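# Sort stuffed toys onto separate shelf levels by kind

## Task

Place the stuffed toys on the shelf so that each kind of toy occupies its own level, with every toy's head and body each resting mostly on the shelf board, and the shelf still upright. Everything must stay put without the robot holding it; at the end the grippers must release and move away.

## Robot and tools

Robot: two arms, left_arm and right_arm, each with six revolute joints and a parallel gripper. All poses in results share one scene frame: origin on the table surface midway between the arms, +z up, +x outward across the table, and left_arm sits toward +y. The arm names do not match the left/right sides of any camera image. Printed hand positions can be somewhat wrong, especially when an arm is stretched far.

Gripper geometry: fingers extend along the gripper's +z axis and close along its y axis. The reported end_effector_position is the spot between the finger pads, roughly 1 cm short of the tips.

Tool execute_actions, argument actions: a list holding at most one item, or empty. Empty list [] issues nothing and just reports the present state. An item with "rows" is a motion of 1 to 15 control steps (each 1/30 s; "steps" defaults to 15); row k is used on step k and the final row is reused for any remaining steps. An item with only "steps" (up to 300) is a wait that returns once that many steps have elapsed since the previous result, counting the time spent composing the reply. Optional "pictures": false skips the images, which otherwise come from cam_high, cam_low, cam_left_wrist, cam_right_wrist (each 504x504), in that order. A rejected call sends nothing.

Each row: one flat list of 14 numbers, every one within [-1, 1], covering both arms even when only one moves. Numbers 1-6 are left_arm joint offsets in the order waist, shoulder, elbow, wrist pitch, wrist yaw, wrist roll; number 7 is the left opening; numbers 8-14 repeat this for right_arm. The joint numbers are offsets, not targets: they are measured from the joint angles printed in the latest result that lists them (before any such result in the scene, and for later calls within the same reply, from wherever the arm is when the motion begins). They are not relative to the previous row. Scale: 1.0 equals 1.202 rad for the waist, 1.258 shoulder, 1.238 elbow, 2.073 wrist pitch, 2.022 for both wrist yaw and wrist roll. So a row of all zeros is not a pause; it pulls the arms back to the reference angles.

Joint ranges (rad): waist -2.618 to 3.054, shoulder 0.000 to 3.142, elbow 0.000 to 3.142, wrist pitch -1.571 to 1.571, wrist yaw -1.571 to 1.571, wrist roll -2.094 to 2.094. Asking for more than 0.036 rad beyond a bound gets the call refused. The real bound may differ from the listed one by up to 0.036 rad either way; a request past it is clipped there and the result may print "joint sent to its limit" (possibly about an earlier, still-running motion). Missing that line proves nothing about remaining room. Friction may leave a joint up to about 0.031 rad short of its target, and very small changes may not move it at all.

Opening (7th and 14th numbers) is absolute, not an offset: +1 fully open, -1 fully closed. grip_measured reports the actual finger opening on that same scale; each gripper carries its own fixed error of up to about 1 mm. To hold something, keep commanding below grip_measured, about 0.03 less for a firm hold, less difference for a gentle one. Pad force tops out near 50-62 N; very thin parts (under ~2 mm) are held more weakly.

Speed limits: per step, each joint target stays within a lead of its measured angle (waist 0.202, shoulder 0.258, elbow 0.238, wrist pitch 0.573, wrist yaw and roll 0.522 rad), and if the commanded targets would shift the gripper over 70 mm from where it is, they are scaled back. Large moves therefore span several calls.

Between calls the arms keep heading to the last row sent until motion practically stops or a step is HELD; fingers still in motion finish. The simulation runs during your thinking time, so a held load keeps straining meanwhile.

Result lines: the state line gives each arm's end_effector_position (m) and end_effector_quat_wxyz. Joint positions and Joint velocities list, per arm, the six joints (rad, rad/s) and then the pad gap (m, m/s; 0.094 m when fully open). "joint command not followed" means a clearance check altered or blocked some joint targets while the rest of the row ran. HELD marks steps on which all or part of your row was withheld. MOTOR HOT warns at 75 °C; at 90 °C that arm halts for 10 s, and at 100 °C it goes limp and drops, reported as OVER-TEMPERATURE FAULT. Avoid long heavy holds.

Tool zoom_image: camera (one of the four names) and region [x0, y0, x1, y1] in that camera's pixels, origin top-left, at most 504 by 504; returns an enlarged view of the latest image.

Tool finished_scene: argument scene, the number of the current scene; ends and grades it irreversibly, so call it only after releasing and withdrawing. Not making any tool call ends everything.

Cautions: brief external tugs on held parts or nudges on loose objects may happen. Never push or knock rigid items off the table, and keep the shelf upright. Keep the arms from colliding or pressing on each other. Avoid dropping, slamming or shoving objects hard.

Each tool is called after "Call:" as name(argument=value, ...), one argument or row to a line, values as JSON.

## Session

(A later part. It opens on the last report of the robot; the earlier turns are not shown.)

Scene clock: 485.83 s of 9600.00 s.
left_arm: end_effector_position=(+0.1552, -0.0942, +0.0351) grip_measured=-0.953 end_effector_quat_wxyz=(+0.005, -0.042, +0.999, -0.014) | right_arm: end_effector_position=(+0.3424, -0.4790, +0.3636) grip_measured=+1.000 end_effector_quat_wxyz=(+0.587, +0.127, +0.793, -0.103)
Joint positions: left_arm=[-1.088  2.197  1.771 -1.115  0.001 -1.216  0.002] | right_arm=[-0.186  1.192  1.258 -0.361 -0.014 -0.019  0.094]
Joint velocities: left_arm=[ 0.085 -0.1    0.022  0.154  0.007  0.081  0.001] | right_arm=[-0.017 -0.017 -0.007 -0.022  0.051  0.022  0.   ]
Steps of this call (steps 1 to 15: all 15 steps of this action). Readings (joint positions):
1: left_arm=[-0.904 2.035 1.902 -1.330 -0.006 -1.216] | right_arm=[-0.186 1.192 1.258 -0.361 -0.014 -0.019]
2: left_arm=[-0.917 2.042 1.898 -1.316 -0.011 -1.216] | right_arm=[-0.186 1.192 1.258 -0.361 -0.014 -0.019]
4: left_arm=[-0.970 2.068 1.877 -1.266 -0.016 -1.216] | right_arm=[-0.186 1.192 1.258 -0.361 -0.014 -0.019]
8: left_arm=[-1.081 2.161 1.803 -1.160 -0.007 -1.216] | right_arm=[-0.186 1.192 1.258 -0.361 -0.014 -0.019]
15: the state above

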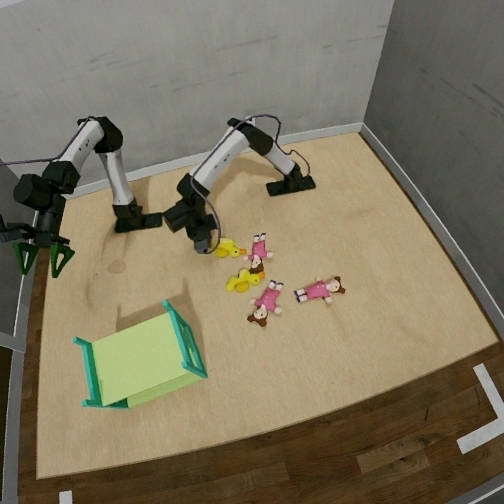

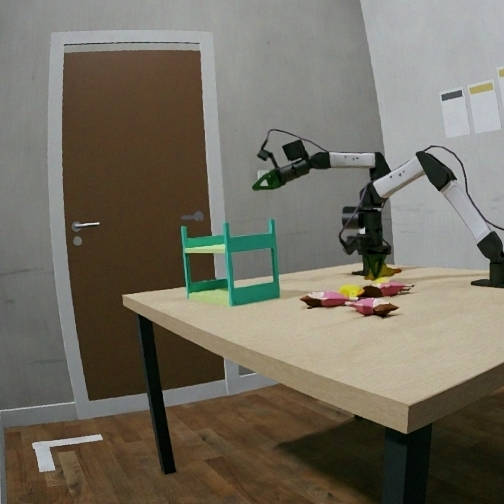

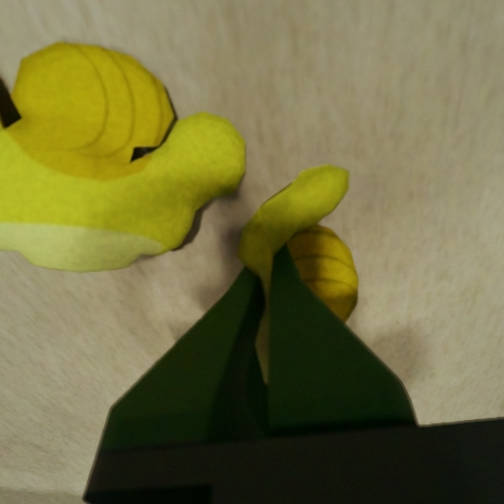

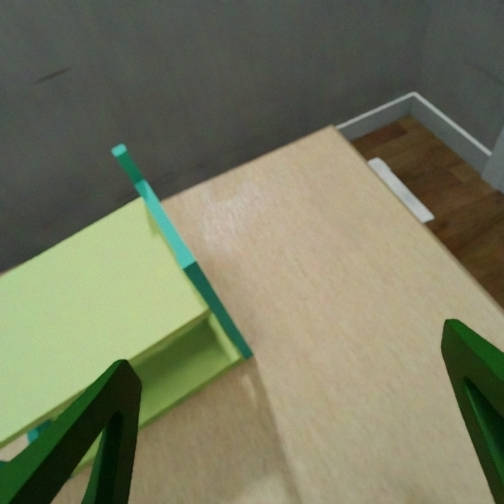

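Call:
execute_actions(
  actions=[
    {"rows":[[0,0,0,0,0,0,1,0,0,0,0,0,0,1],[0,0,0,0,0,0,1,0,0,0,0,0,0,1],[0,0,0,0,0,0,1,0,0,0,0,0,0,1],[0,0,0,0,0,0,1,0,0,0,0,0,0,1],[0,-0.12,0.1,-0.1,0,0,1,0,0,0,0,0,0,1],[0,-0.12,0.1,-0.1,0,0,1,0,0,0,0,0,0,1],[0.4,-0.12,0.1,-0.1,0,0,1,0,0,0,0,0,0,1],[0.93,-0.1,0.15,-0.1,0,-0.1,1,0,0,0,0,0,0,1]],"steps":15},
  ],
  pictures=false,
)

Call:
execute_actions(
  actions=[
    {"steps":25},
  ],
  pictures=false,
)

Call:
execute_actions(
  actions=[
    {"rows":[[0,0.13,0.05,0.06,0,0,1,0,0,0,0,0,0,1]],"steps":15},
  ],
)

Scene clock: 500.73 s of 9600.00 s.
left_arm: end_effector_position=(+0.2874, -0.0178, +0.1250) grip_measured=+1.000 end_effector_quat_wxyz=(+0.037, -0.280, +0.956, -0.079) | right_arm: end_effector_position=(+0.3424, -0.4790, +0.3636) grip_measured=+1.000 end_effector_quat_wxyz=(+0.587, +0.127, +0.793, -0.103)
Joint positions: left_arm=[-0.733  2.084  1.938 -1.249  0.012 -1.35   0.094] | right_arm=[-0.186  1.192  1.258 -0.361 -0.014 -0.019  0.094]
Joint velocities: left_arm=[ 1.59  -0.037  0.105 -0.095 -0.007 -0.359  0.   ] | right_arm=[-0.002 -0.022 -0.007 -0.022 -0.007 -0.051  0.   ]
Steps of this call (steps 1 to 30: the robot went on to your last target; steps 31 to 90: nothing new was sent; then 11.40 s passed at rest; steps 91 to 105: all 15 steps of this action). Readings (joint positions):
91: left_arm=[-1.083 2.191 1.771 -1.100 0.001 -1.216] | right_arm=[-0.186 1.192 1.258 -0.361 -0.014 -0.019]
92: left_arm=[-1.083 2.191 1.771 -1.101 0.001 -1.216] | right_arm=[-0.186 1.192 1.258 -0.361 -0.014 -0.019]
94: left_arm=[-1.083 2.191 1.771 -1.103 0.001 -1.216] | right_arm=[-0.186 1.192 1.258 -0.361 -0.014 -0.019]
98: left_arm=[-1.056 2.142 1.825 -1.199 0.011 -1.232] | right_arm=[-0.186 1.192 1.258 -0.361 -0.014 -0.019]
105: the state above

Scene clock: 501.57 s of 9600.00 s.
left_arm: end_effector_position=(+0.4022, +0.2884, +0.1236) grip_measured=+1.000 end_effector_quat_wxyz=(+0.045, -0.641, +0.765, -0.037) | right_arm: end_effector_position=(+0.3424, -0.4790, +0.3636) grip_measured=+1.000 end_effector_quat_wxyz=(+0.587, +0.127, +0.793, -0.103)
Joint positions: left_arm=[ 0.028  2.083  1.94  -1.311 -0.003 -1.412  0.094] | right_arm=[-0.186  1.192  1.258 -0.361 -0.014 -0.019  0.094]
Joint velocities: left_arm=[-0.002  0.002  0.012 -0.007 -0.037 -0.007  0.   ] | right_arm=[ 0.007  0.002 -0.007  0.051 -0.081 -0.051  0.   ]
Steps of this call (steps 1 to 25: the robot went on to your last target). Readings (joint positions):
1: left_arm=[-0.677 2.083 1.939 -1.253 0.012 -1.359] | right_arm=[-0.186 1.192 1.258 -0.361 -0.014 -0.019]
2: left_arm=[-0.619 2.083 1.940 -1.257 0.011 -1.367] | right_arm=[-0.186 1.192 1.258 -0.361 -0.014 -0.019]
4: left_arm=[-0.504 2.083 1.940 -1.266 0.010 -1.379] | right_arm=[-0.186 1.192 1.258 -0.361 -0.014 -0.019]
8: left_arm=[-0.270 2.083 1.940 -1.276 0.007 -1.395] | right_arm=[-0.186 1.192 1.258 -0.361 -0.014 -0.019]
25: the state above

Scene clock: 502.07 s of 9600.00 s.
left_arm: end_effector_position=(+0.4380, +0.2877, +0.0644) grip_measured=+1.000 end_effector_quat_wxyz=(+0.038, -0.642, +0.766, -0.031) | right_arm: end_effector_position=(+0.3424, -0.4790, +0.3636) grip_measured=+1.000 end_effector_quat_wxyz=(+0.587, +0.127, +0.793, -0.103)
Joint positions: left_arm=[ 0.028  2.265  1.996 -1.204 -0.003 -1.412  0.094] | right_arm=[-0.186  1.192  1.258 -0.361 -0.014 -0.019  0.094]
Joint velocities: left_arm=[ 0.007 -0.012 -0.007  0.037 -0.022  0.007  0.   ] | right_arm=[ 0.007 -0.002  0.002  0.022  0.037  0.022  0.   ]
Steps of this call (steps 1 to 15: all 15 steps of this action). Readings (joint positions):
1: left_arm=[0.028 2.099 1.951 -1.311 -0.003 -1.412] | right_arm=[-0.186 1.192 1.258 -0.361 -0.014 -0.019]
2: left_arm=[0.028 2.127 1.976 -1.296 -0.003 -1.412] | right_arm=[-0.186 1.192 1.258 -0.361 -0.014 -0.019]
4: left_arm=[0.028 2.192 1.996 -1.244 -0.003 -1.412] | right_arm=[-0.186 1.192 1.258 -0.361 -0.014 -0.019]
8: left_arm=[0.028 2.273 1.996 -1.216 -0.003 -1.412] | right_arm=[-0.186 1.192 1.258 -0.361 -0.014 -0.019]
15: the state above

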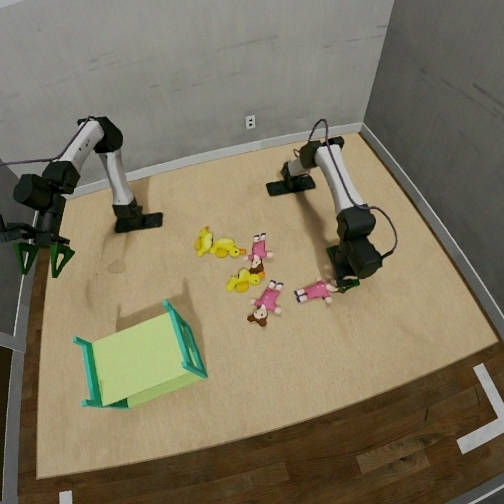

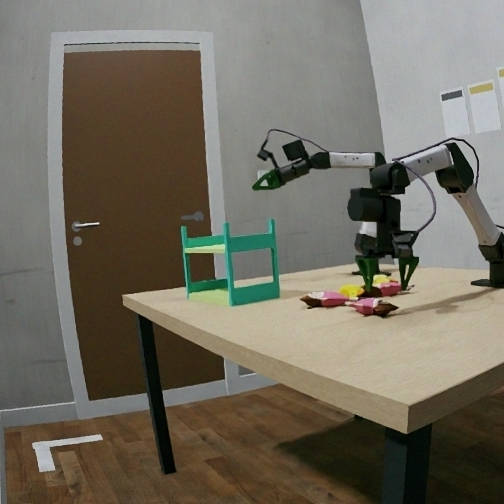

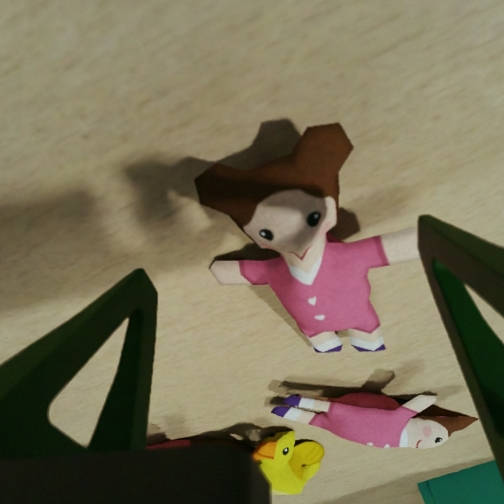

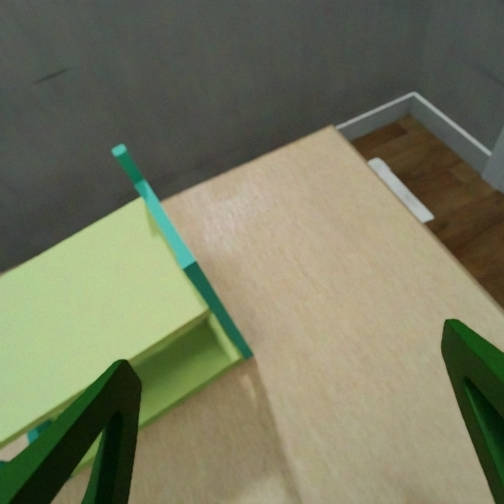

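Call:
execute_actions(
  actions=[
    {"rows":[[-0.12,0,0,0,0,0.08,1,0,0,0,0,0,0,1],[-0.12,0,0,0,0,0.08,1,0,0,0,0,0,0,1],[-0.12,0,0,0,0,0.08,1,0,0,0,0,0,0,1],[-0.12,0,0,0,0,0.08,1,0,0,0,0,0,0,1],[-0.12,0.03,0,0.01,0,0.08,1,0,0,0,0,0,0,1],[-0.12,0.06,0,0.02,0,0.08,1,0,0,0,0,0,0,1],[-0.12,0.095,0.01,0.03,0,0.08,1,0,0,0,0,0,0,1]],"steps":15},
  ],
)

Scene clock: 510.53 s of 9600.00 s.
left_arm: end_effector_position=(+0.4346, +0.2159, +0.0108) grip_measured=+1.000 end_effector_quat_wxyz=(+0.007, -0.520, +0.854, -0.009) | right_arm: end_effector_position=(+0.3424, -0.4790, +0.3636) grip_measured=+1.000 end_effector_quat_wxyz=(+0.587, +0.127, +0.793, -0.103)
Joint positions: left_arm=[-0.123  2.391  2.004 -1.161  0.004 -1.263  0.094] | right_arm=[-0.186  1.192  1.258 -0.361 -0.014 -0.019  0.094]
Joint velocities: left_arm=[ 0.085  0.007  0.002  0.066 -0.037  0.022  0.   ] | right_arm=[-0.002  0.012 -0.007  0.007 -0.007 -0.022  0.   ]
Steps of this call (steps 1 to 15: the robot went on to your last target; steps 16 to 90: nothing new was sent; then 4.97 s passed at rest; steps 91 to 105: all 15 steps of this action). Readings (joint positions):
91: left_arm=[0.017 2.265 1.996 -1.202 -0.008 -1.392] | right_arm=[-0.186 1.192 1.258 -0.361 -0.014 -0.019]
92: left_arm=[-0.001 2.265 1.996 -1.202 -0.014 -1.366] | right_arm=[-0.186 1.192 1.258 -0.361 -0.014 -0.019]
94: left_arm=[-0.062 2.265 1.996 -1.202 -0.014 -1.327] | right_arm=[-0.186 1.192 1.258 -0.361 -0.014 -0.019]
98: left_arm=[-0.144 2.312 2.002 -1.181 -0.001 -1.284] | right_arm=[-0.186 1.192 1.258 -0.361 -0.014 -0.019]
105: the state above

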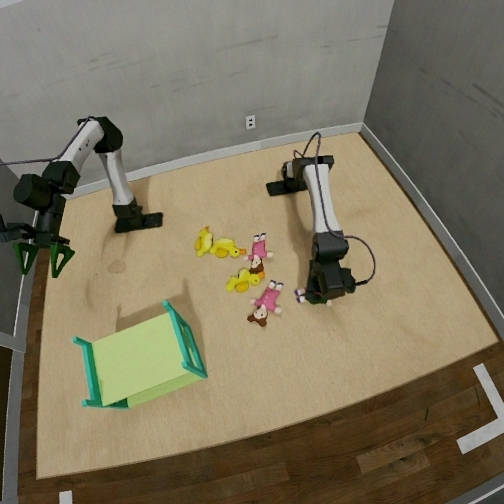

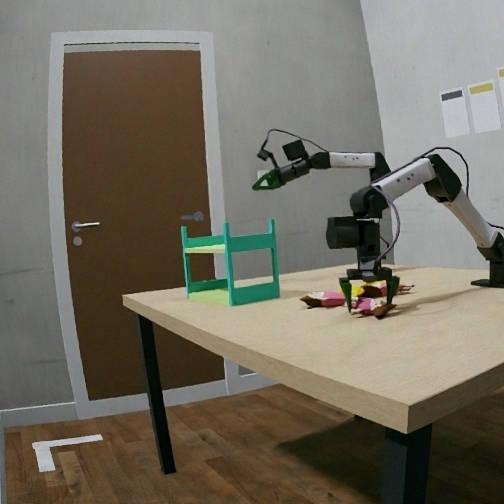

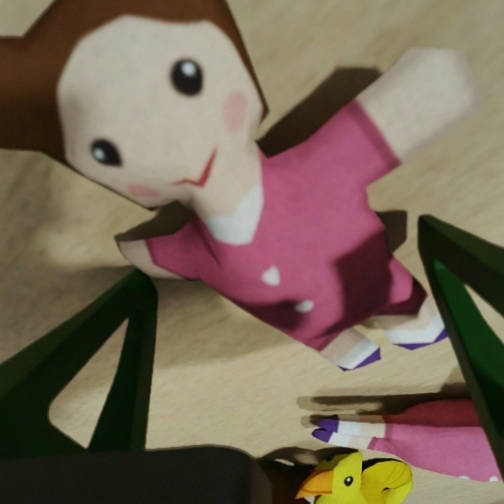

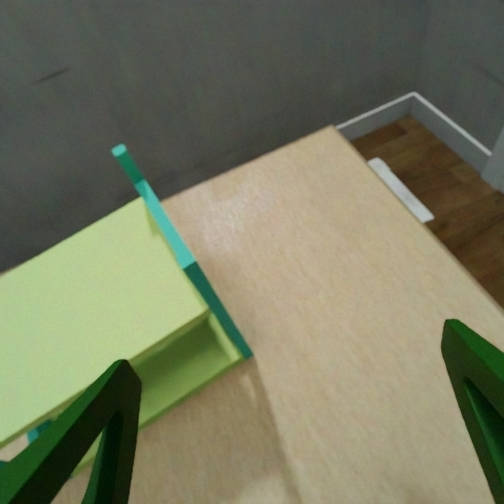

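Call:
execute_actions(
  actions=[
    {"rows":[[0,0,0,0,0,0,0.5,0,0,0,0,0,0,1],[0,0,0,0,0,0,0.1,0,0,0,0,0,0,1],[0,0,0,0,0,0,-0.4,0,0,0,0,0,0,1],[0,0,0,0,0,0,-1,0,0,0,0,0,0,1]],"steps":15},
  ],
  pictures=false,
)

Call:
execute_actions(
  actions=[
    {"steps":20},
  ],
  pictures=false,
)

Call:
execute_actions(
  actions=[
    {"rows":[[0,-0.015,0.02,-0.02,0,0,-1,0,0,0,0,0,0,1],[0,-0.03,0.03,-0.04,0,0,-1,0.05,0,0,0,0,0,1],[0,-0.05,0.04,-0.04,0,0,-1,0.1,0,0,0,0,0,1],[0,-0.08,0.05,-0.07,0,0,-1,0.15,0,0,0,0,0,1],[0,-0.11,0.05,-0.09,0,0,-1,0.2,0,0,0,-0.1,0,1],[0,-0.14,0.05,-0.11,0,0,-1,0.3,0,0,-0.1,0,0,1],[0,-0.17,0.05,-0.13,0,0,-1,0.4,0,0,-0.2,0,0,1],[0,-0.22,0.03,-0.15,0,0,-1,0.55,0,0,-0.4,0,0,1]],"steps":15},
  ],
)

Scene clock: 523.90 s of 9600.00 s.
left_arm: end_effector_position=(+0.4374, +0.2168, +0.0124) grip_measured=-0.957 end_effector_quat_wxyz=(+0.011, -0.519, +0.854, -0.014) | right_arm: end_effector_position=(+0.3424, -0.4790, +0.3636) grip_measured=+1.000 end_effector_quat_wxyz=(+0.587, +0.127, +0.793, -0.103)
Joint positions: left_arm=[-0.12   2.388  2.004 -1.152  0.007 -1.258  0.002] | right_arm=[-0.186  1.192  1.258 -0.361 -0.014 -0.019  0.094]
Joint velocities: left_arm=[ 0.007 -0.012  0.002 -0.095  0.022 -0.11  -0.   ] | right_arm=[ 0.007  0.002 -0.002 -0.066  0.022 -0.022  0.   ]
Steps of this call (steps 1 to 15: the robot went on to your last target; steps 16 to 90: nothing new was sent; then 9.87 s passed at rest; steps 91 to 105: all 15 steps of this action). Readings (joint positions):
91: left_arm=[-0.119 2.391 2.004 -1.157 0.003 -1.257] | right_arm=[-0.186 1.192 1.258 -0.361 -0.014 -0.019]
92: left_arm=[-0.119 2.391 2.004 -1.157 0.003 -1.258] | right_arm=[-0.186 1.192 1.258 -0.361 -0.014 -0.019]
94: left_arm=[-0.119 2.391 2.004 -1.158 0.003 -1.258] | right_arm=[-0.186 1.192 1.258 -0.361 -0.014 -0.019]
98: left_arm=[-0.119 2.389 2.004 -1.153 0.005 -1.258] | right_arm=[-0.186 1.192 1.258 -0.361 -0.014 -0.019]
105: the state above

Scene clock: 524.57 s of 9600.00 s.
left_arm: end_effector_position=(+0.4374, +0.2168, +0.0124) grip_measured=-0.957 end_effector_quat_wxyz=(+0.011, -0.519, +0.854, -0.014) | right_arm: end_effector_position=(+0.3424, -0.4790, +0.3636) grip_measured=+1.000 end_effector_quat_wxyz=(+0.587, +0.127, +0.793, -0.103)
Joint positions: left_arm=[-0.12   2.388  2.004 -1.152  0.007 -1.258  0.002] | right_arm=[-0.186  1.192  1.258 -0.361 -0.014 -0.019  0.094]
Joint velocities: left_arm=[ 0.002  0.002 -0.007  0.037 -0.037  0.051 -0.   ] | right_arm=[-0.012 -0.012  0.007 -0.022 -0.007  0.007  0.   ]
Steps of this call (steps 1 to 15: the robot went on to your last target; steps 16 to 20: nothing new was sent). Readings (joint positions):
1: left_arm=[-0.120 2.388 2.004 -1.152 0.007 -1.258] | right_arm=[-0.186 1.192 1.258 -0.361 -0.014 -0.019]
2: left_arm=[-0.120 2.388 2.004 -1.152 0.007 -1.258] | right_arm=[-0.186 1.192 1.258 -0.361 -0.014 -0.019]
4: left_arm=[-0.120 2.388 2.004 -1.152 0.007 -1.258] | right_arm=[-0.186 1.192 1.258 -0.361 -0.014 -0.019]
8: left_arm=[-0.120 2.388 2.004 -1.152 0.007 -1.258] | right_arm=[-0.186 1.192 1.258 -0.361 -0.014 -0.019]
20: the state above
All arms were judged still, so your last target was given up. Only a new action makes them travel on or press farther. Fingers that are still opening or closing keep moving.

Scene clock: 525.07 s of 9600.00 s.
left_arm: end_effector_position=(+0.3909, +0.2245, +0.1459) grip_measured=-0.957 end_effector_quat_wxyz=(+0.036, -0.519, +0.853, -0.036) | right_arm: end_effector_position=(+0.2756, -0.2559, +0.2467) grip_measured=+1.000 end_effector_quat_wxyz=(+0.338, -0.139, +0.929, +0.055)
Joint positions: left_arm=[-0.12   2.09   2.041 -1.42   0.007 -1.258  0.002] | right_arm=[ 0.43   1.192  1.258 -0.938 -0.027 -0.019  0.094]
Joint velocities: left_arm=[-0.002 -0.017  0.002 -0.242 -0.081  0.022 -0.   ] | right_arm=[ 1.043 -0.002 -0.002 -1.78  -0.037  0.007  0.   ]
Steps of this call (steps 1 to 15: all 15 steps of this action). Readings (joint positions):
1: left_arm=[-0.120 2.388 2.006 -1.154 0.007 -1.258] | right_arm=[-0.186 1.192 1.258 -0.361 -0.014 -0.019]
2: left_arm=[-0.120 2.386 2.010 -1.160 0.007 -1.258] | right_arm=[-0.181 1.192 1.258 -0.361 -0.011 -0.019]
4: left_arm=[-0.120 2.372 2.019 -1.186 0.007 -1.258] | right_arm=[-0.122 1.192 1.258 -0.361 -0.004 -0.019]
8: left_arm=[-0.120 2.265 2.021 -1.290 0.007 -1.258] | right_arm=[0.107 1.192 1.258 -0.472 -0.032 -0.019]
15: the state above

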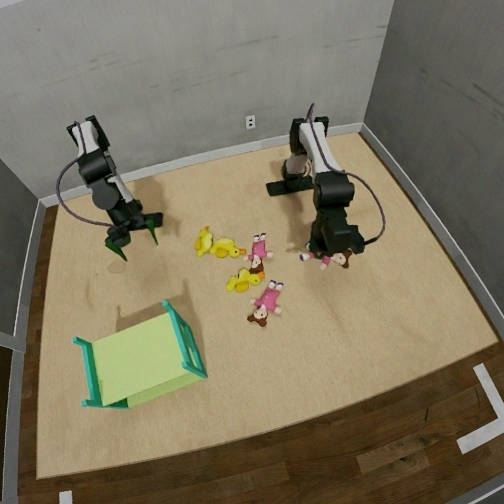

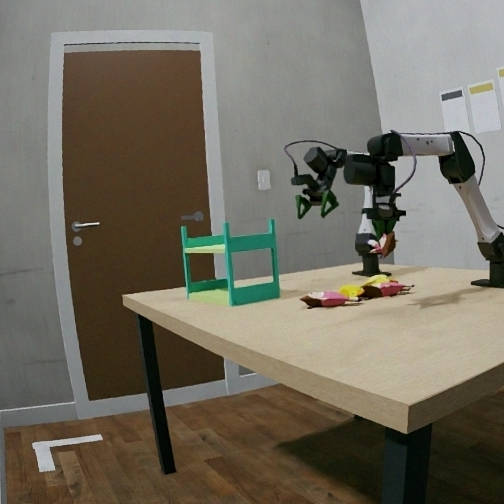

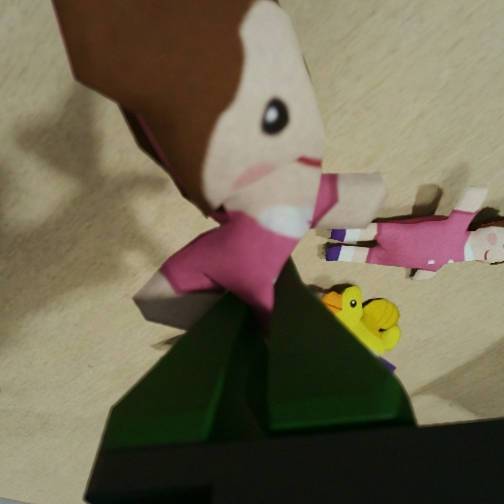

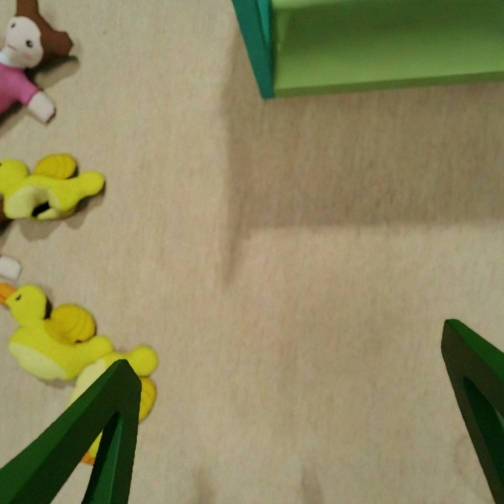

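Call:
execute_actions(
  actions=[
    {"rows":[[0.4,0,0,0,0,0,-1,0.58,0.5,0.195,-0.15,0,0,1]],"steps":15},
  ],
  pictures=false,
)

Call:
execute_actions(
  actions=[
    {"steps":30},
  ],
)

Scene clock: 533.47 s of 9600.00 s.
left_arm: end_effector_position=(+0.3706, +0.4423, +0.1369) grip_measured=-0.957 end_effector_quat_wxyz=(-0.036, +0.720, -0.693, +0.014) | right_arm: end_effector_position=(+0.1509, -0.0587, +0.0861) grip_measured=+1.000 end_effector_quat_wxyz=(-0.017, -0.481, +0.877, +0.008)
Joint positions: left_arm=[ 0.397  2.112  2.041 -1.422 -0.006 -1.258  0.002] | right_arm=[ 1.148  1.863  1.486 -1.216 -0.03  -0.018  0.094]
Joint velocities: left_arm=[-0.291 -0.022  0.002 -0.095 -0.037 -0.007  0.   ] | right_arm=[ 0.208 -0.125 -0.002 -0.125 -0.051 -0.051  0.   ]
Steps of this call (steps 1 to 30: the robot went on to your last target; steps 31 to 90: nothing new was sent; then 4.90 s passed at rest; steps 91 to 105: all 15 steps of this action). Readings (joint positions):
91: left_arm=[-0.106 2.112 2.041 -1.453 0.013 -1.258] | right_arm=[0.494 1.218 1.289 -1.214 -0.016 -0.018]
92: left_arm=[-0.081 2.112 2.041 -1.450 0.023 -1.258] | right_arm=[0.549 1.277 1.358 -1.250 -0.012 -0.018]
94: left_arm=[0.009 2.112 2.041 -1.442 0.026 -1.258] | right_arm=[0.664 1.405 1.455 -1.228 -0.013 -0.018]
98: left_arm=[0.236 2.112 2.041 -1.426 0.023 -1.258] | right_arm=[0.856 1.643 1.486 -1.206 -0.015 -0.018]
105: the state above

Scene clock: 534.47 s of 9600.00 s.
left_arm: end_effector_position=(+0.3766, +0.4251, +0.1369) grip_measured=-0.957 end_effector_quat_wxyz=(-0.034, +0.706, -0.707, +0.019) | right_arm: end_effector_position=(+0.1516, -0.0648, +0.0939) grip_measured=+1.000 end_effector_quat_wxyz=(-0.016, -0.476, +0.880, +0.009)
Joint positions: left_arm=[ 0.358  2.112  2.041 -1.422  0.004 -1.258  0.002] | right_arm=[ 1.136  1.839  1.486 -1.237 -0.031 -0.018  0.094]
Joint velocities: left_arm=[ 0.002  0.002 -0.022  0.022 -0.007 -0.007 -0.001] | right_arm=[ 0.002  0.012  0.017 -0.066 -0.051  0.037  0.   ]
Steps of this call (steps 1 to 30: the robot went on to your last target). Readings (joint positions):
1: left_arm=[0.387 2.112 2.041 -1.422 -0.006 -1.258] | right_arm=[1.150 1.857 1.486 -1.219 -0.031 -0.018]
2: left_arm=[0.377 2.112 2.041 -1.422 -0.004 -1.258] | right_arm=[1.147 1.852 1.486 -1.223 -0.031 -0.018]
4: left_arm=[0.363 2.112 2.041 -1.422 0.001 -1.258] | right_arm=[1.139 1.842 1.486 -1.229 -0.031 -0.018]
8: left_arm=[0.358 2.112 2.041 -1.422 0.004 -1.258] | right_arm=[1.136 1.839 1.486 -1.235 -0.031 -0.018]
30: the state above
All arms were judged still, so your last target was given up. Only a new action makes them travel on or press farther. Fingers that are still opening or closing keep moving.

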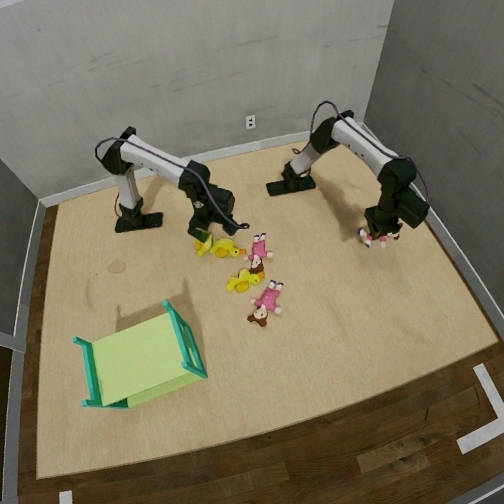

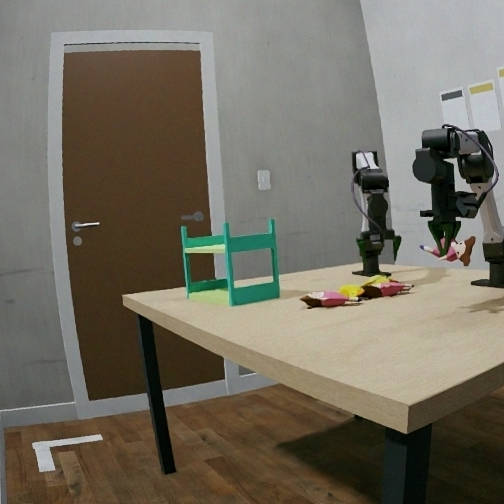

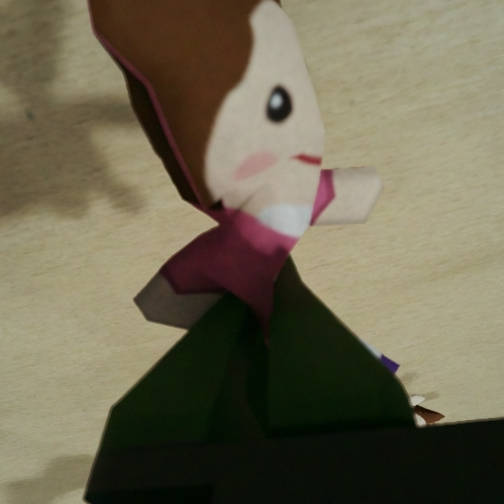

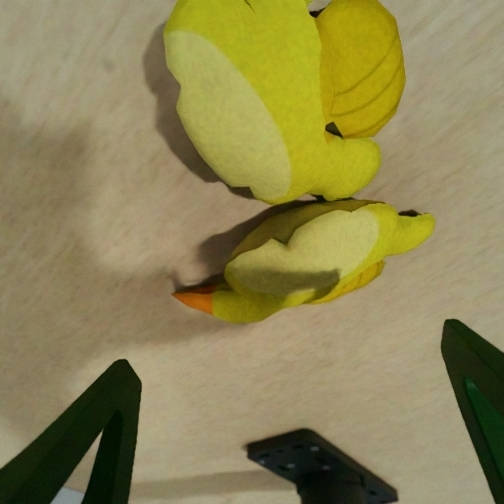

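Call:
execute_actions(
  actions=[
    {"rows":[[0,0,0,0,0,0,-1,0,0,0,0,0,0.6,1],[0,0,0,0,0,0,-1,0,0,0,0,0,0.6,1],[0,0,0,0,0,0,-1,0,0,0,0,0,0.6,1],[0,0,0,0,0,0,-1,0,0,0,0,0,0.6,1],[0,0,0,0,0,0,-1,0,0,0,0,0,0.6,1],[0,0,0,0,0,0,-1,0,0,0,0,0,0.6,1],[0,0,0,0,0,0,-1,0,0,0,0,0,0.6,1],[0,0,0,0,0,0,-1,0,0.02,-0.05,0.05,0,0.6,1],[0,0,0,0,0,0,-1,0,0.04,-0.1,0.1,0,0.6,1],[0,0,0,0,0,0,-1,0,0.07,-0.16,0.15,0,0.6,1]],"steps":15},
  ],
)

Scene clock: 547.07 s of 9600.00 s.
left_arm: end_effector_position=(+0.3766, +0.4251, +0.1369) grip_measured=-0.957 end_effector_quat_wxyz=(-0.034, +0.706, -0.707, +0.019) | right_arm: end_effector_position=(+0.1489, -0.0684, +0.0237) grip_measured=+1.000 end_effector_quat_wxyz=(-0.030, +0.059, +0.998, -0.016)
Joint positions: left_arm=[ 0.358  2.112  2.041 -1.422  0.004 -1.258  0.002] | right_arm=[ 1.134  1.922  1.307 -1.014 -0.036  1.088  0.094]
Joint velocities: left_arm=[ 0.002 -0.012  0.002  0.022  0.066  0.037  0.001] | right_arm=[-0.037 -0.364 -0.007  0.564  0.037  0.652  0.   ]
Steps of this call (steps 1 to 90: nothing new was sent; then 9.10 s passed at rest; steps 91 to 105: all 15 steps of this action). Readings (joint positions):
91: left_arm=[0.358 2.112 2.041 -1.422 0.004 -1.258] | right_arm=[1.136 1.839 1.486 -1.237 -0.031 0.050]
92: left_arm=[0.358 2.112 2.041 -1.422 0.004 -1.258] | right_arm=[1.136 1.839 1.486 -1.237 -0.031 0.149]
94: left_arm=[0.358 2.112 2.041 -1.422 0.004 -1.258] | right_arm=[1.136 1.839 1.486 -1.237 -0.031 0.342]
98: left_arm=[0.358 2.112 2.041 -1.422 0.004 -1.258] | right_arm=[1.136 1.839 1.480 -1.227 -0.031 0.728]
105: the state above

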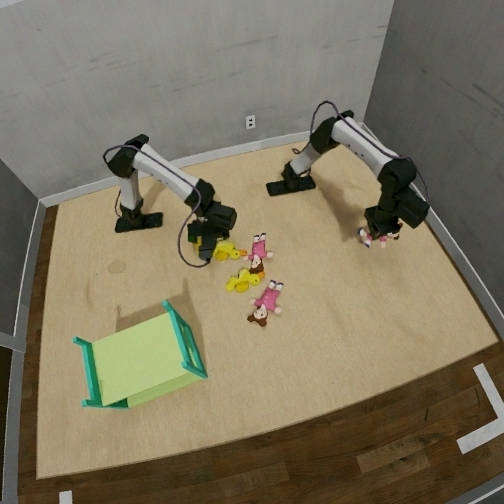

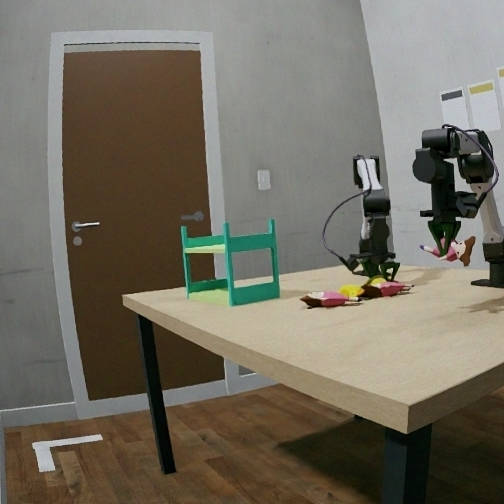

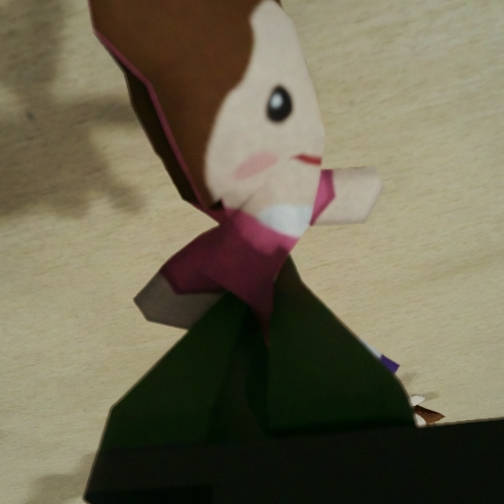

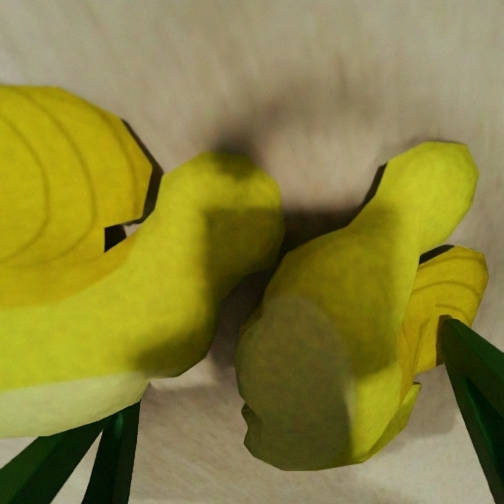

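Call:
execute_actions(
  actions=[
    {"rows":[[0,0,0,0,0,0,-1,0,-0.06,0,-0.03,0,0,1],[0,0,0,0,0,0,-1,0,-0.11,0,-0.05,0,0,1],[0,0,0,0,0,0,-1,0,-0.12,-0.03,-0.03,0,0,1],[0,0,0,0,0,0,-1,0,-0.12,-0.06,0,0,0,1],[0,0,0,0,0,0,-1,0,-0.1,-0.09,0.03,0,0,1],[0,0,0,0,0,0,-1,0,-0.08,-0.11,0.05,0,0,1],[0,0,0,0,0,0,-1,0,-0.06,-0.135,0.075,0,0,1]],"steps":15},
  ],
)

Scene clock: 557.53 s of 9600.00 s.
left_arm: end_effector_position=(+0.3766, +0.4251, +0.1369) grip_measured=-0.957 end_effector_quat_wxyz=(-0.034, +0.706, -0.707, +0.019) | right_arm: end_effector_position=(+0.1439, -0.0765, +0.0190) grip_measured=+1.000 end_effector_quat_wxyz=(-0.012, +0.066, +0.998, +0.017)
Joint positions: left_arm=[ 0.358  2.112  2.041 -1.422  0.004 -1.258  0.002] | right_arm=[ 1.132  1.831  1.166 -0.889 -0.037  1.103  0.094]
Joint velocities: left_arm=[-0.007  0.007 -0.022 -0.022 -0.022 -0.007 -0.   ] | right_arm=[-0.007 -0.007  0.007  0.037 -0.007 -0.007  0.   ]
Steps of this call (steps 1 to 30: the robot went on to your last target; steps 31 to 90: nothing new was sent; then 6.97 s passed at rest; steps 91 to 105: all 15 steps of this action). Readings (joint positions):
91: left_arm=[0.358 2.112 2.041 -1.422 0.004 -1.258] | right_arm=[1.133 1.916 1.307 -0.960 -0.036 1.171]
92: left_arm=[0.358 2.112 2.041 -1.422 0.004 -1.258] | right_arm=[1.133 1.902 1.307 -0.983 -0.036 1.156]
94: left_arm=[0.358 2.112 2.041 -1.422 0.004 -1.258] | right_arm=[1.133 1.844 1.287 -1.008 -0.036 1.136]
98: left_arm=[0.358 2.112 2.041 -1.422 0.004 -1.258] | right_arm=[1.133 1.795 1.208 -0.946 -0.036 1.115]
105: the state above

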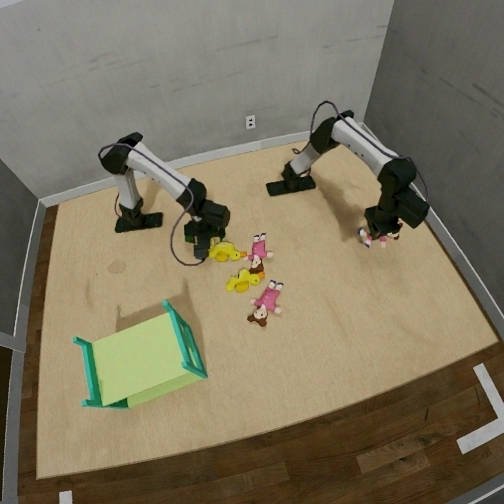

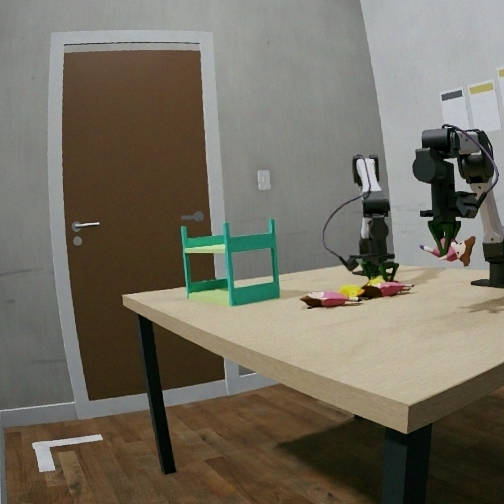

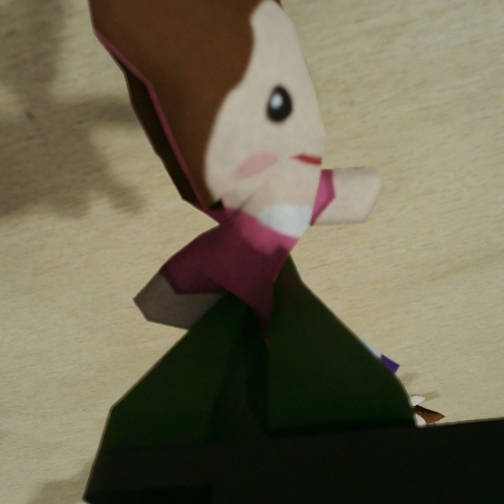

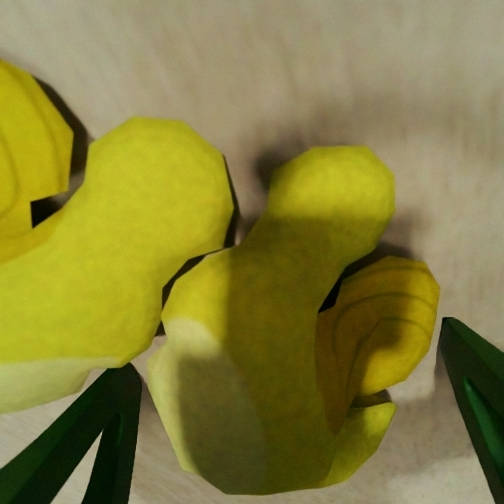

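Call:
execute_actions(
  actions=[
    {"rows":[[0,0,0,0,0,0,-1,0,0.02,0,0,0,0,1],[0,0,0,0,0,0,-1,0,0.03,0,0,0,0,1],[0,0,0,0,0,0,-1,0,0.03,0,0,0,0,0.5],[0,0,0,0,0,0,-1,0,0.03,0,0,0,0,0.1],[0,0,0,0,0,0,-1,0,0.03,0,0,0,0,-0.4],[0,0,0,0,0,0,-1,0,0.03,0,0,0,0,-1]],"steps":15},
  ],
  pictures=false,
)

Call:
execute_actions(
  actions=[
    {"steps":25},
  ],
  pictures=false,
)

Call:
execute_actions(
  actions=[
    {"rows":[[0,0,0,0,0,0,-1,0,-0.01,0.03,-0.02,0,0,-1],[0,0,0,0,0,0,-1,0,-0.02,0.06,-0.04,0,0,-1],[0,0,0,0,0,0,-1,0,-0.03,0.1,-0.07,0,0,-1],[0,0,0,0,0,0,-1,0,-0.04,0.15,-0.1,0,0,-1],[0,0,0,0,0,0,-1,0,-0.05,0.2,-0.13,0,0,-1],[0,0,0,0,0,0,-1,0,-0.07,0.25,-0.16,0,0,-1],[0,0,0,0,0,0,-1,0,-0.1,0.32,-0.18,0,0,-1],[0,0,0,0,0,0,-1,0,-0.13,0.4,-0.2,0,0,-1],[0,0,0,0,0,0,-1,0,-0.18,0.47,-0.2,0,0,-1]],"steps":15},
  ],
)

Scene clock: 584.60 s of 9600.00 s.
left_arm: end_effector_position=(+0.3766, +0.4251, +0.1369) grip_measured=-0.957 end_effector_quat_wxyz=(-0.034, +0.706, -0.707, +0.019) | right_arm: end_effector_position=(+0.1431, -0.0777, +0.0180) grip_measured=-0.916 end_effector_quat_wxyz=(-0.013, +0.065, +0.998, +0.013)
Joint positions: left_arm=[ 0.358  2.112  2.041 -1.422  0.004 -1.258  0.002] | right_arm=[ 1.132  1.834  1.166 -0.894 -0.037  1.1    0.004]
Joint velocities: left_arm=[-0.002 -0.002 -0.002  0.037 -0.022  0.11  -0.001] | right_arm=[ 0.007 -0.002  0.007  0.037 -0.022 -0.022  0.001]
Steps of this call (steps 1 to 30: the robot went on to your last target; steps 31 to 90: nothing new was sent; then 23.57 s passed at rest; steps 91 to 105: all 15 steps of this action). Readings (joint positions):
91: left_arm=[0.358 2.112 2.041 -1.422 0.004 -1.258] | right_arm=[1.132 1.832 1.166 -0.873 -0.037 1.100]
92: left_arm=[0.358 2.112 2.041 -1.422 0.004 -1.258] | right_arm=[1.132 1.834 1.166 -0.874 -0.037 1.100]
94: left_arm=[0.358 2.112 2.041 -1.422 0.004 -1.258] | right_arm=[1.132 1.834 1.166 -0.877 -0.036 1.100]
98: left_arm=[0.358 2.112 2.041 -1.422 0.004 -1.258] | right_arm=[1.132 1.834 1.166 -0.880 -0.037 1.100]
105: the state above

Scene clock: 585.43 s of 9600.00 s.
left_arm: end_effector_position=(+0.3766, +0.4251, +0.1369) grip_measured=-0.957 end_effector_quat_wxyz=(-0.034, +0.706, -0.707, +0.019) | right_arm: end_effector_position=(+0.1431, -0.0777, +0.0180) grip_measured=-0.916 end_effector_quat_wxyz=(-0.013, +0.065, +0.998, +0.013)
Joint positions: left_arm=[ 0.358  2.112  2.041 -1.422  0.004 -1.258  0.002] | right_arm=[ 1.132  1.834  1.166 -0.894 -0.037  1.1    0.004]
Joint velocities: left_arm=[ 0.002  0.007  0.007 -0.022 -0.066 -0.022 -0.001] | right_arm=[-0.002  0.007 -0.012 -0.037 -0.022 -0.051 -0.001]
Steps of this call (steps 1 to 15: the robot went on to your last target; steps 16 to 25: nothing new was sent). Readings (joint positions):
1: left_arm=[0.358 2.112 2.041 -1.422 0.004 -1.258] | right_arm=[1.132 1.834 1.166 -0.894 -0.037 1.100]
2: left_arm=[0.358 2.112 2.041 -1.422 0.004 -1.258] | right_arm=[1.132 1.834 1.166 -0.894 -0.037 1.100]
4: left_arm=[0.358 2.112 2.041 -1.422 0.004 -1.258] | right_arm=[1.132 1.834 1.166 -0.894 -0.037 1.100]
8: left_arm=[0.358 2.112 2.041 -1.422 0.004 -1.258] | right_arm=[1.132 1.834 1.166 -0.894 -0.037 1.100]
25: the state above
All arms were judged still, so your last target was given up. Only a new action makes them travel on or press farther. Fingers that are still opening or closing keep moving.

Scene clock: 585.93 s of 9600.00 s.
left_arm: end_effector_position=(+0.3766, +0.4251, +0.1369) grip_measured=-0.957 end_effector_quat_wxyz=(-0.034, +0.706, -0.707, +0.019) | right_arm: end_effector_position=(+0.1766, -0.0289, +0.2319) grip_measured=-0.916 end_effector_quat_wxyz=(+0.094, +0.059, +0.975, +0.193)
Joint positions: left_arm=[ 0.358  2.112  2.041 -1.422  0.004 -1.258  0.002] | right_arm=[ 1.132  1.635  1.71  -1.214 -0.037  1.1    0.004]
Joint velocities: left_arm=[-0.032  0.017  0.022 -0.007  0.007 -0.022 -0.   ] | right_arm=[ 0.007 -0.691  0.716 -0.212 -0.037  0.037  0.001]
Steps of this call (steps 1 to 15: all 15 steps of this action). Readings (joint positions):
1: left_arm=[0.358 2.112 2.041 -1.422 0.004 -1.258] | right_arm=[1.132 1.833 1.169 -0.899 -0.037 1.100]
2: left_arm=[0.358 2.112 2.041 -1.422 0.004 -1.258] | right_arm=[1.132 1.833 1.180 -0.914 -0.037 1.100]
4: left_arm=[0.358 2.112 2.041 -1.422 0.004 -1.258] | right_arm=[1.132 1.833 1.229 -0.972 -0.037 1.100]
8: left_arm=[0.358 2.112 2.041 -1.422 0.004 -1.258] | right_arm=[1.132 1.800 1.421 -1.103 -0.037 1.100]
15: the state above

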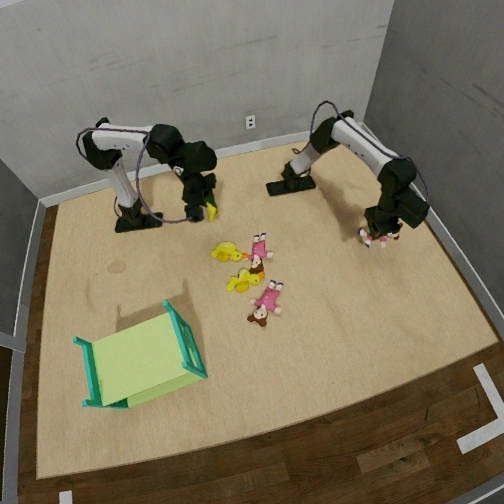

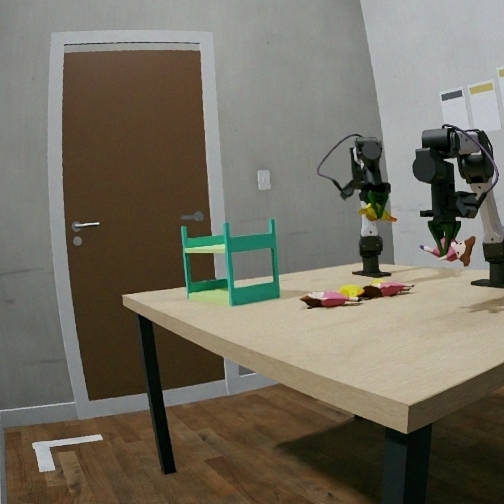

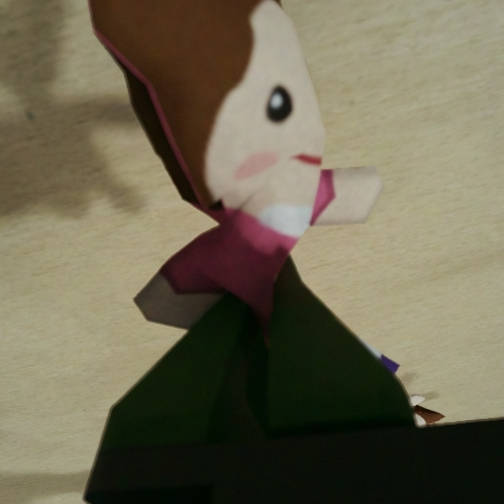

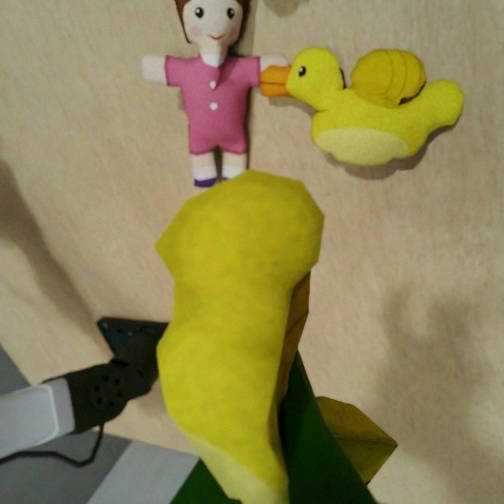

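Call:
execute_actions(
  actions=[
    {"rows":[[0,0,0,0,0,0,-1,-0.1,0,0.1,0,0,-0.1,-1],[0,0,0,0,0,0,-1,-0.25,0,0.2,0,0,-0.2,-1],[0,0,0,0,0,0,-1,-0.4,0,0.3,0,0,-0.3,-1],[0,0,0,0,0,0,-1,-0.55,0,0.3,0,0,-0.4,-1],[0,0,0,0,0,0,-1,-0.7,0,0.3,0,0,-0.54,-1],[0,0,0,0,0,0,-1,-0.9,0,0.3,0,0,-0.54,-1]],"steps":15},
  ],
  pictures=false,
)

Call:
execute_actions(
  actions=[
    {"steps":25},
  ],
)

Scene clock: 597.43 s of 9600.00 s.
left_arm: end_effector_position=(+0.3766, +0.4251, +0.1369) grip_measured=-0.957 end_effector_quat_wxyz=(-0.034, +0.706, -0.707, +0.019) | right_arm: end_effector_position=(+0.3685, -0.2541, +0.3494) grip_measured=-0.917 end_effector_quat_wxyz=(+0.359, -0.023, +0.929, +0.090)
Joint positions: left_arm=[ 0.358  2.112  2.041 -1.422  0.004 -1.258  0.002] | right_arm=[ 0.367  1.65   2.053 -1.217 -0.045  0.174  0.004]
Joint velocities: left_arm=[-0.012 -0.002 -0.017  0.081  0.037  0.022 -0.001] | right_arm=[-1.868 -0.022 -0.022 -0.037  0.095 -0.974 -0.001]
Steps of this call (steps 1 to 30: the robot went on to your last target; steps 31 to 90: nothing new was sent; then 8.00 s passed at rest; steps 91 to 105: all 15 steps of this action). Readings (joint positions):
91: left_arm=[0.358 2.112 2.041 -1.422 0.004 -1.258] | right_arm=[1.121 1.605 1.752 -1.306 -0.042 1.074]
92: left_arm=[0.358 2.112 2.041 -1.422 0.004 -1.258] | right_arm=[1.092 1.616 1.779 -1.307 -0.048 1.027]
94: left_arm=[0.358 2.112 2.041 -1.422 0.004 -1.258] | right_arm=[1.006 1.641 1.861 -1.295 -0.049 0.905]
98: left_arm=[0.358 2.112 2.041 -1.422 0.004 -1.258] | right_arm=[0.812 1.650 2.002 -1.253 -0.048 0.624]
105: the state above

Scene clock: 598.27 s of 9600.00 s.
left_arm: end_effector_position=(+0.3766, +0.4251, +0.1369) grip_measured=-0.957 end_effector_quat_wxyz=(-0.034, +0.706, -0.707, +0.019) | right_arm: end_effector_position=(+0.3762, -0.3911, +0.3492) grip_measured=-0.916 end_effector_quat_wxyz=(+0.369, +0.061, +0.927, -0.007)
Joint positions: left_arm=[ 0.358  2.112  2.041 -1.422  0.004 -1.258  0.002] | right_arm=[ 0.04   1.65   2.053 -1.218 -0.025  0.02   0.004]
Joint velocities: left_arm=[-0.017  0.017 -0.012  0.007 -0.007  0.007 -0.001] | right_arm=[ 0.007  0.002  0.002  0.037 -0.066 -0.007  0.   ]
Steps of this call (steps 1 to 25: the robot went on to your last target). Readings (joint positions):
1: left_arm=[0.358 2.112 2.041 -1.422 0.004 -1.258] | right_arm=[0.300 1.650 2.053 -1.217 -0.044 0.145]
2: left_arm=[0.358 2.112 2.041 -1.422 0.004 -1.258] | right_arm=[0.233 1.650 2.053 -1.217 -0.043 0.121]
4: left_arm=[0.358 2.112 2.041 -1.422 0.004 -1.258] | right_arm=[0.108 1.650 2.053 -1.217 -0.038 0.086]
8: left_arm=[0.358 2.112 2.041 -1.422 0.004 -1.258] | right_arm=[0.031 1.650 2.053 -1.217 -0.023 0.049]
25: the state above

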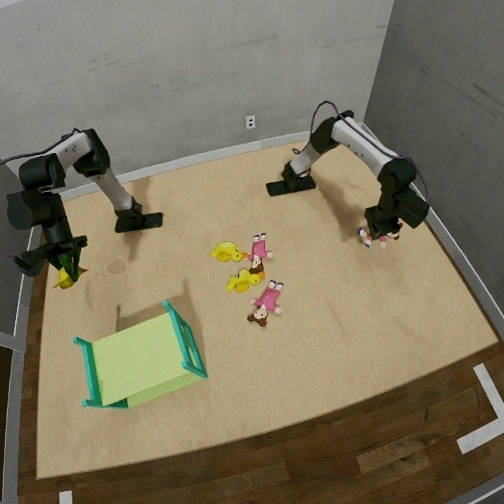

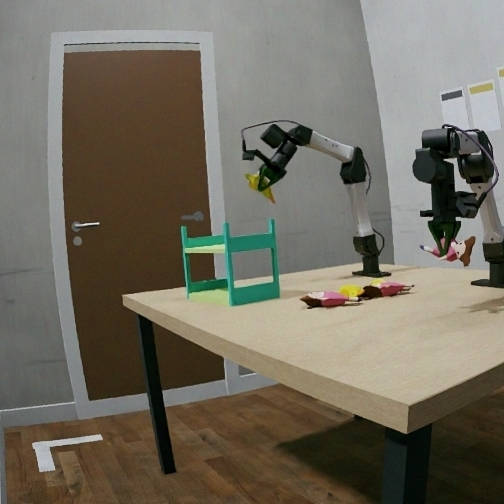

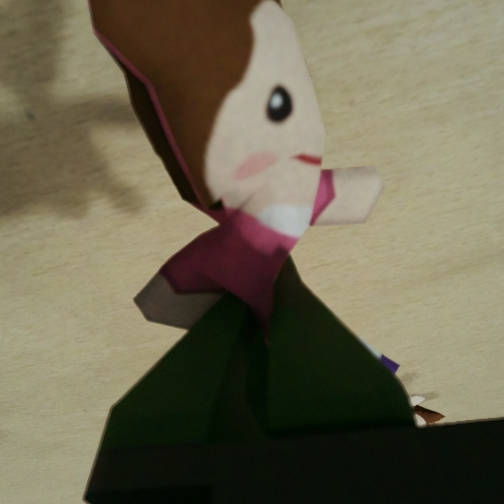

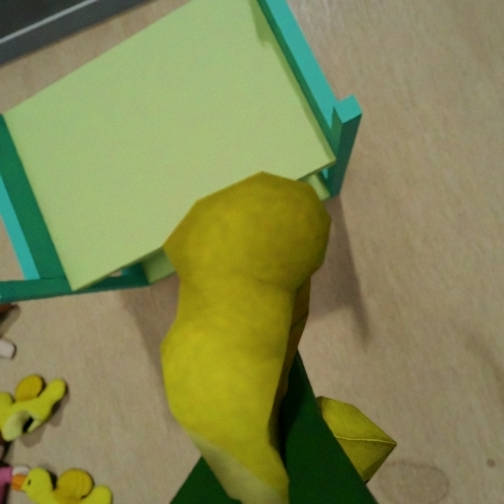

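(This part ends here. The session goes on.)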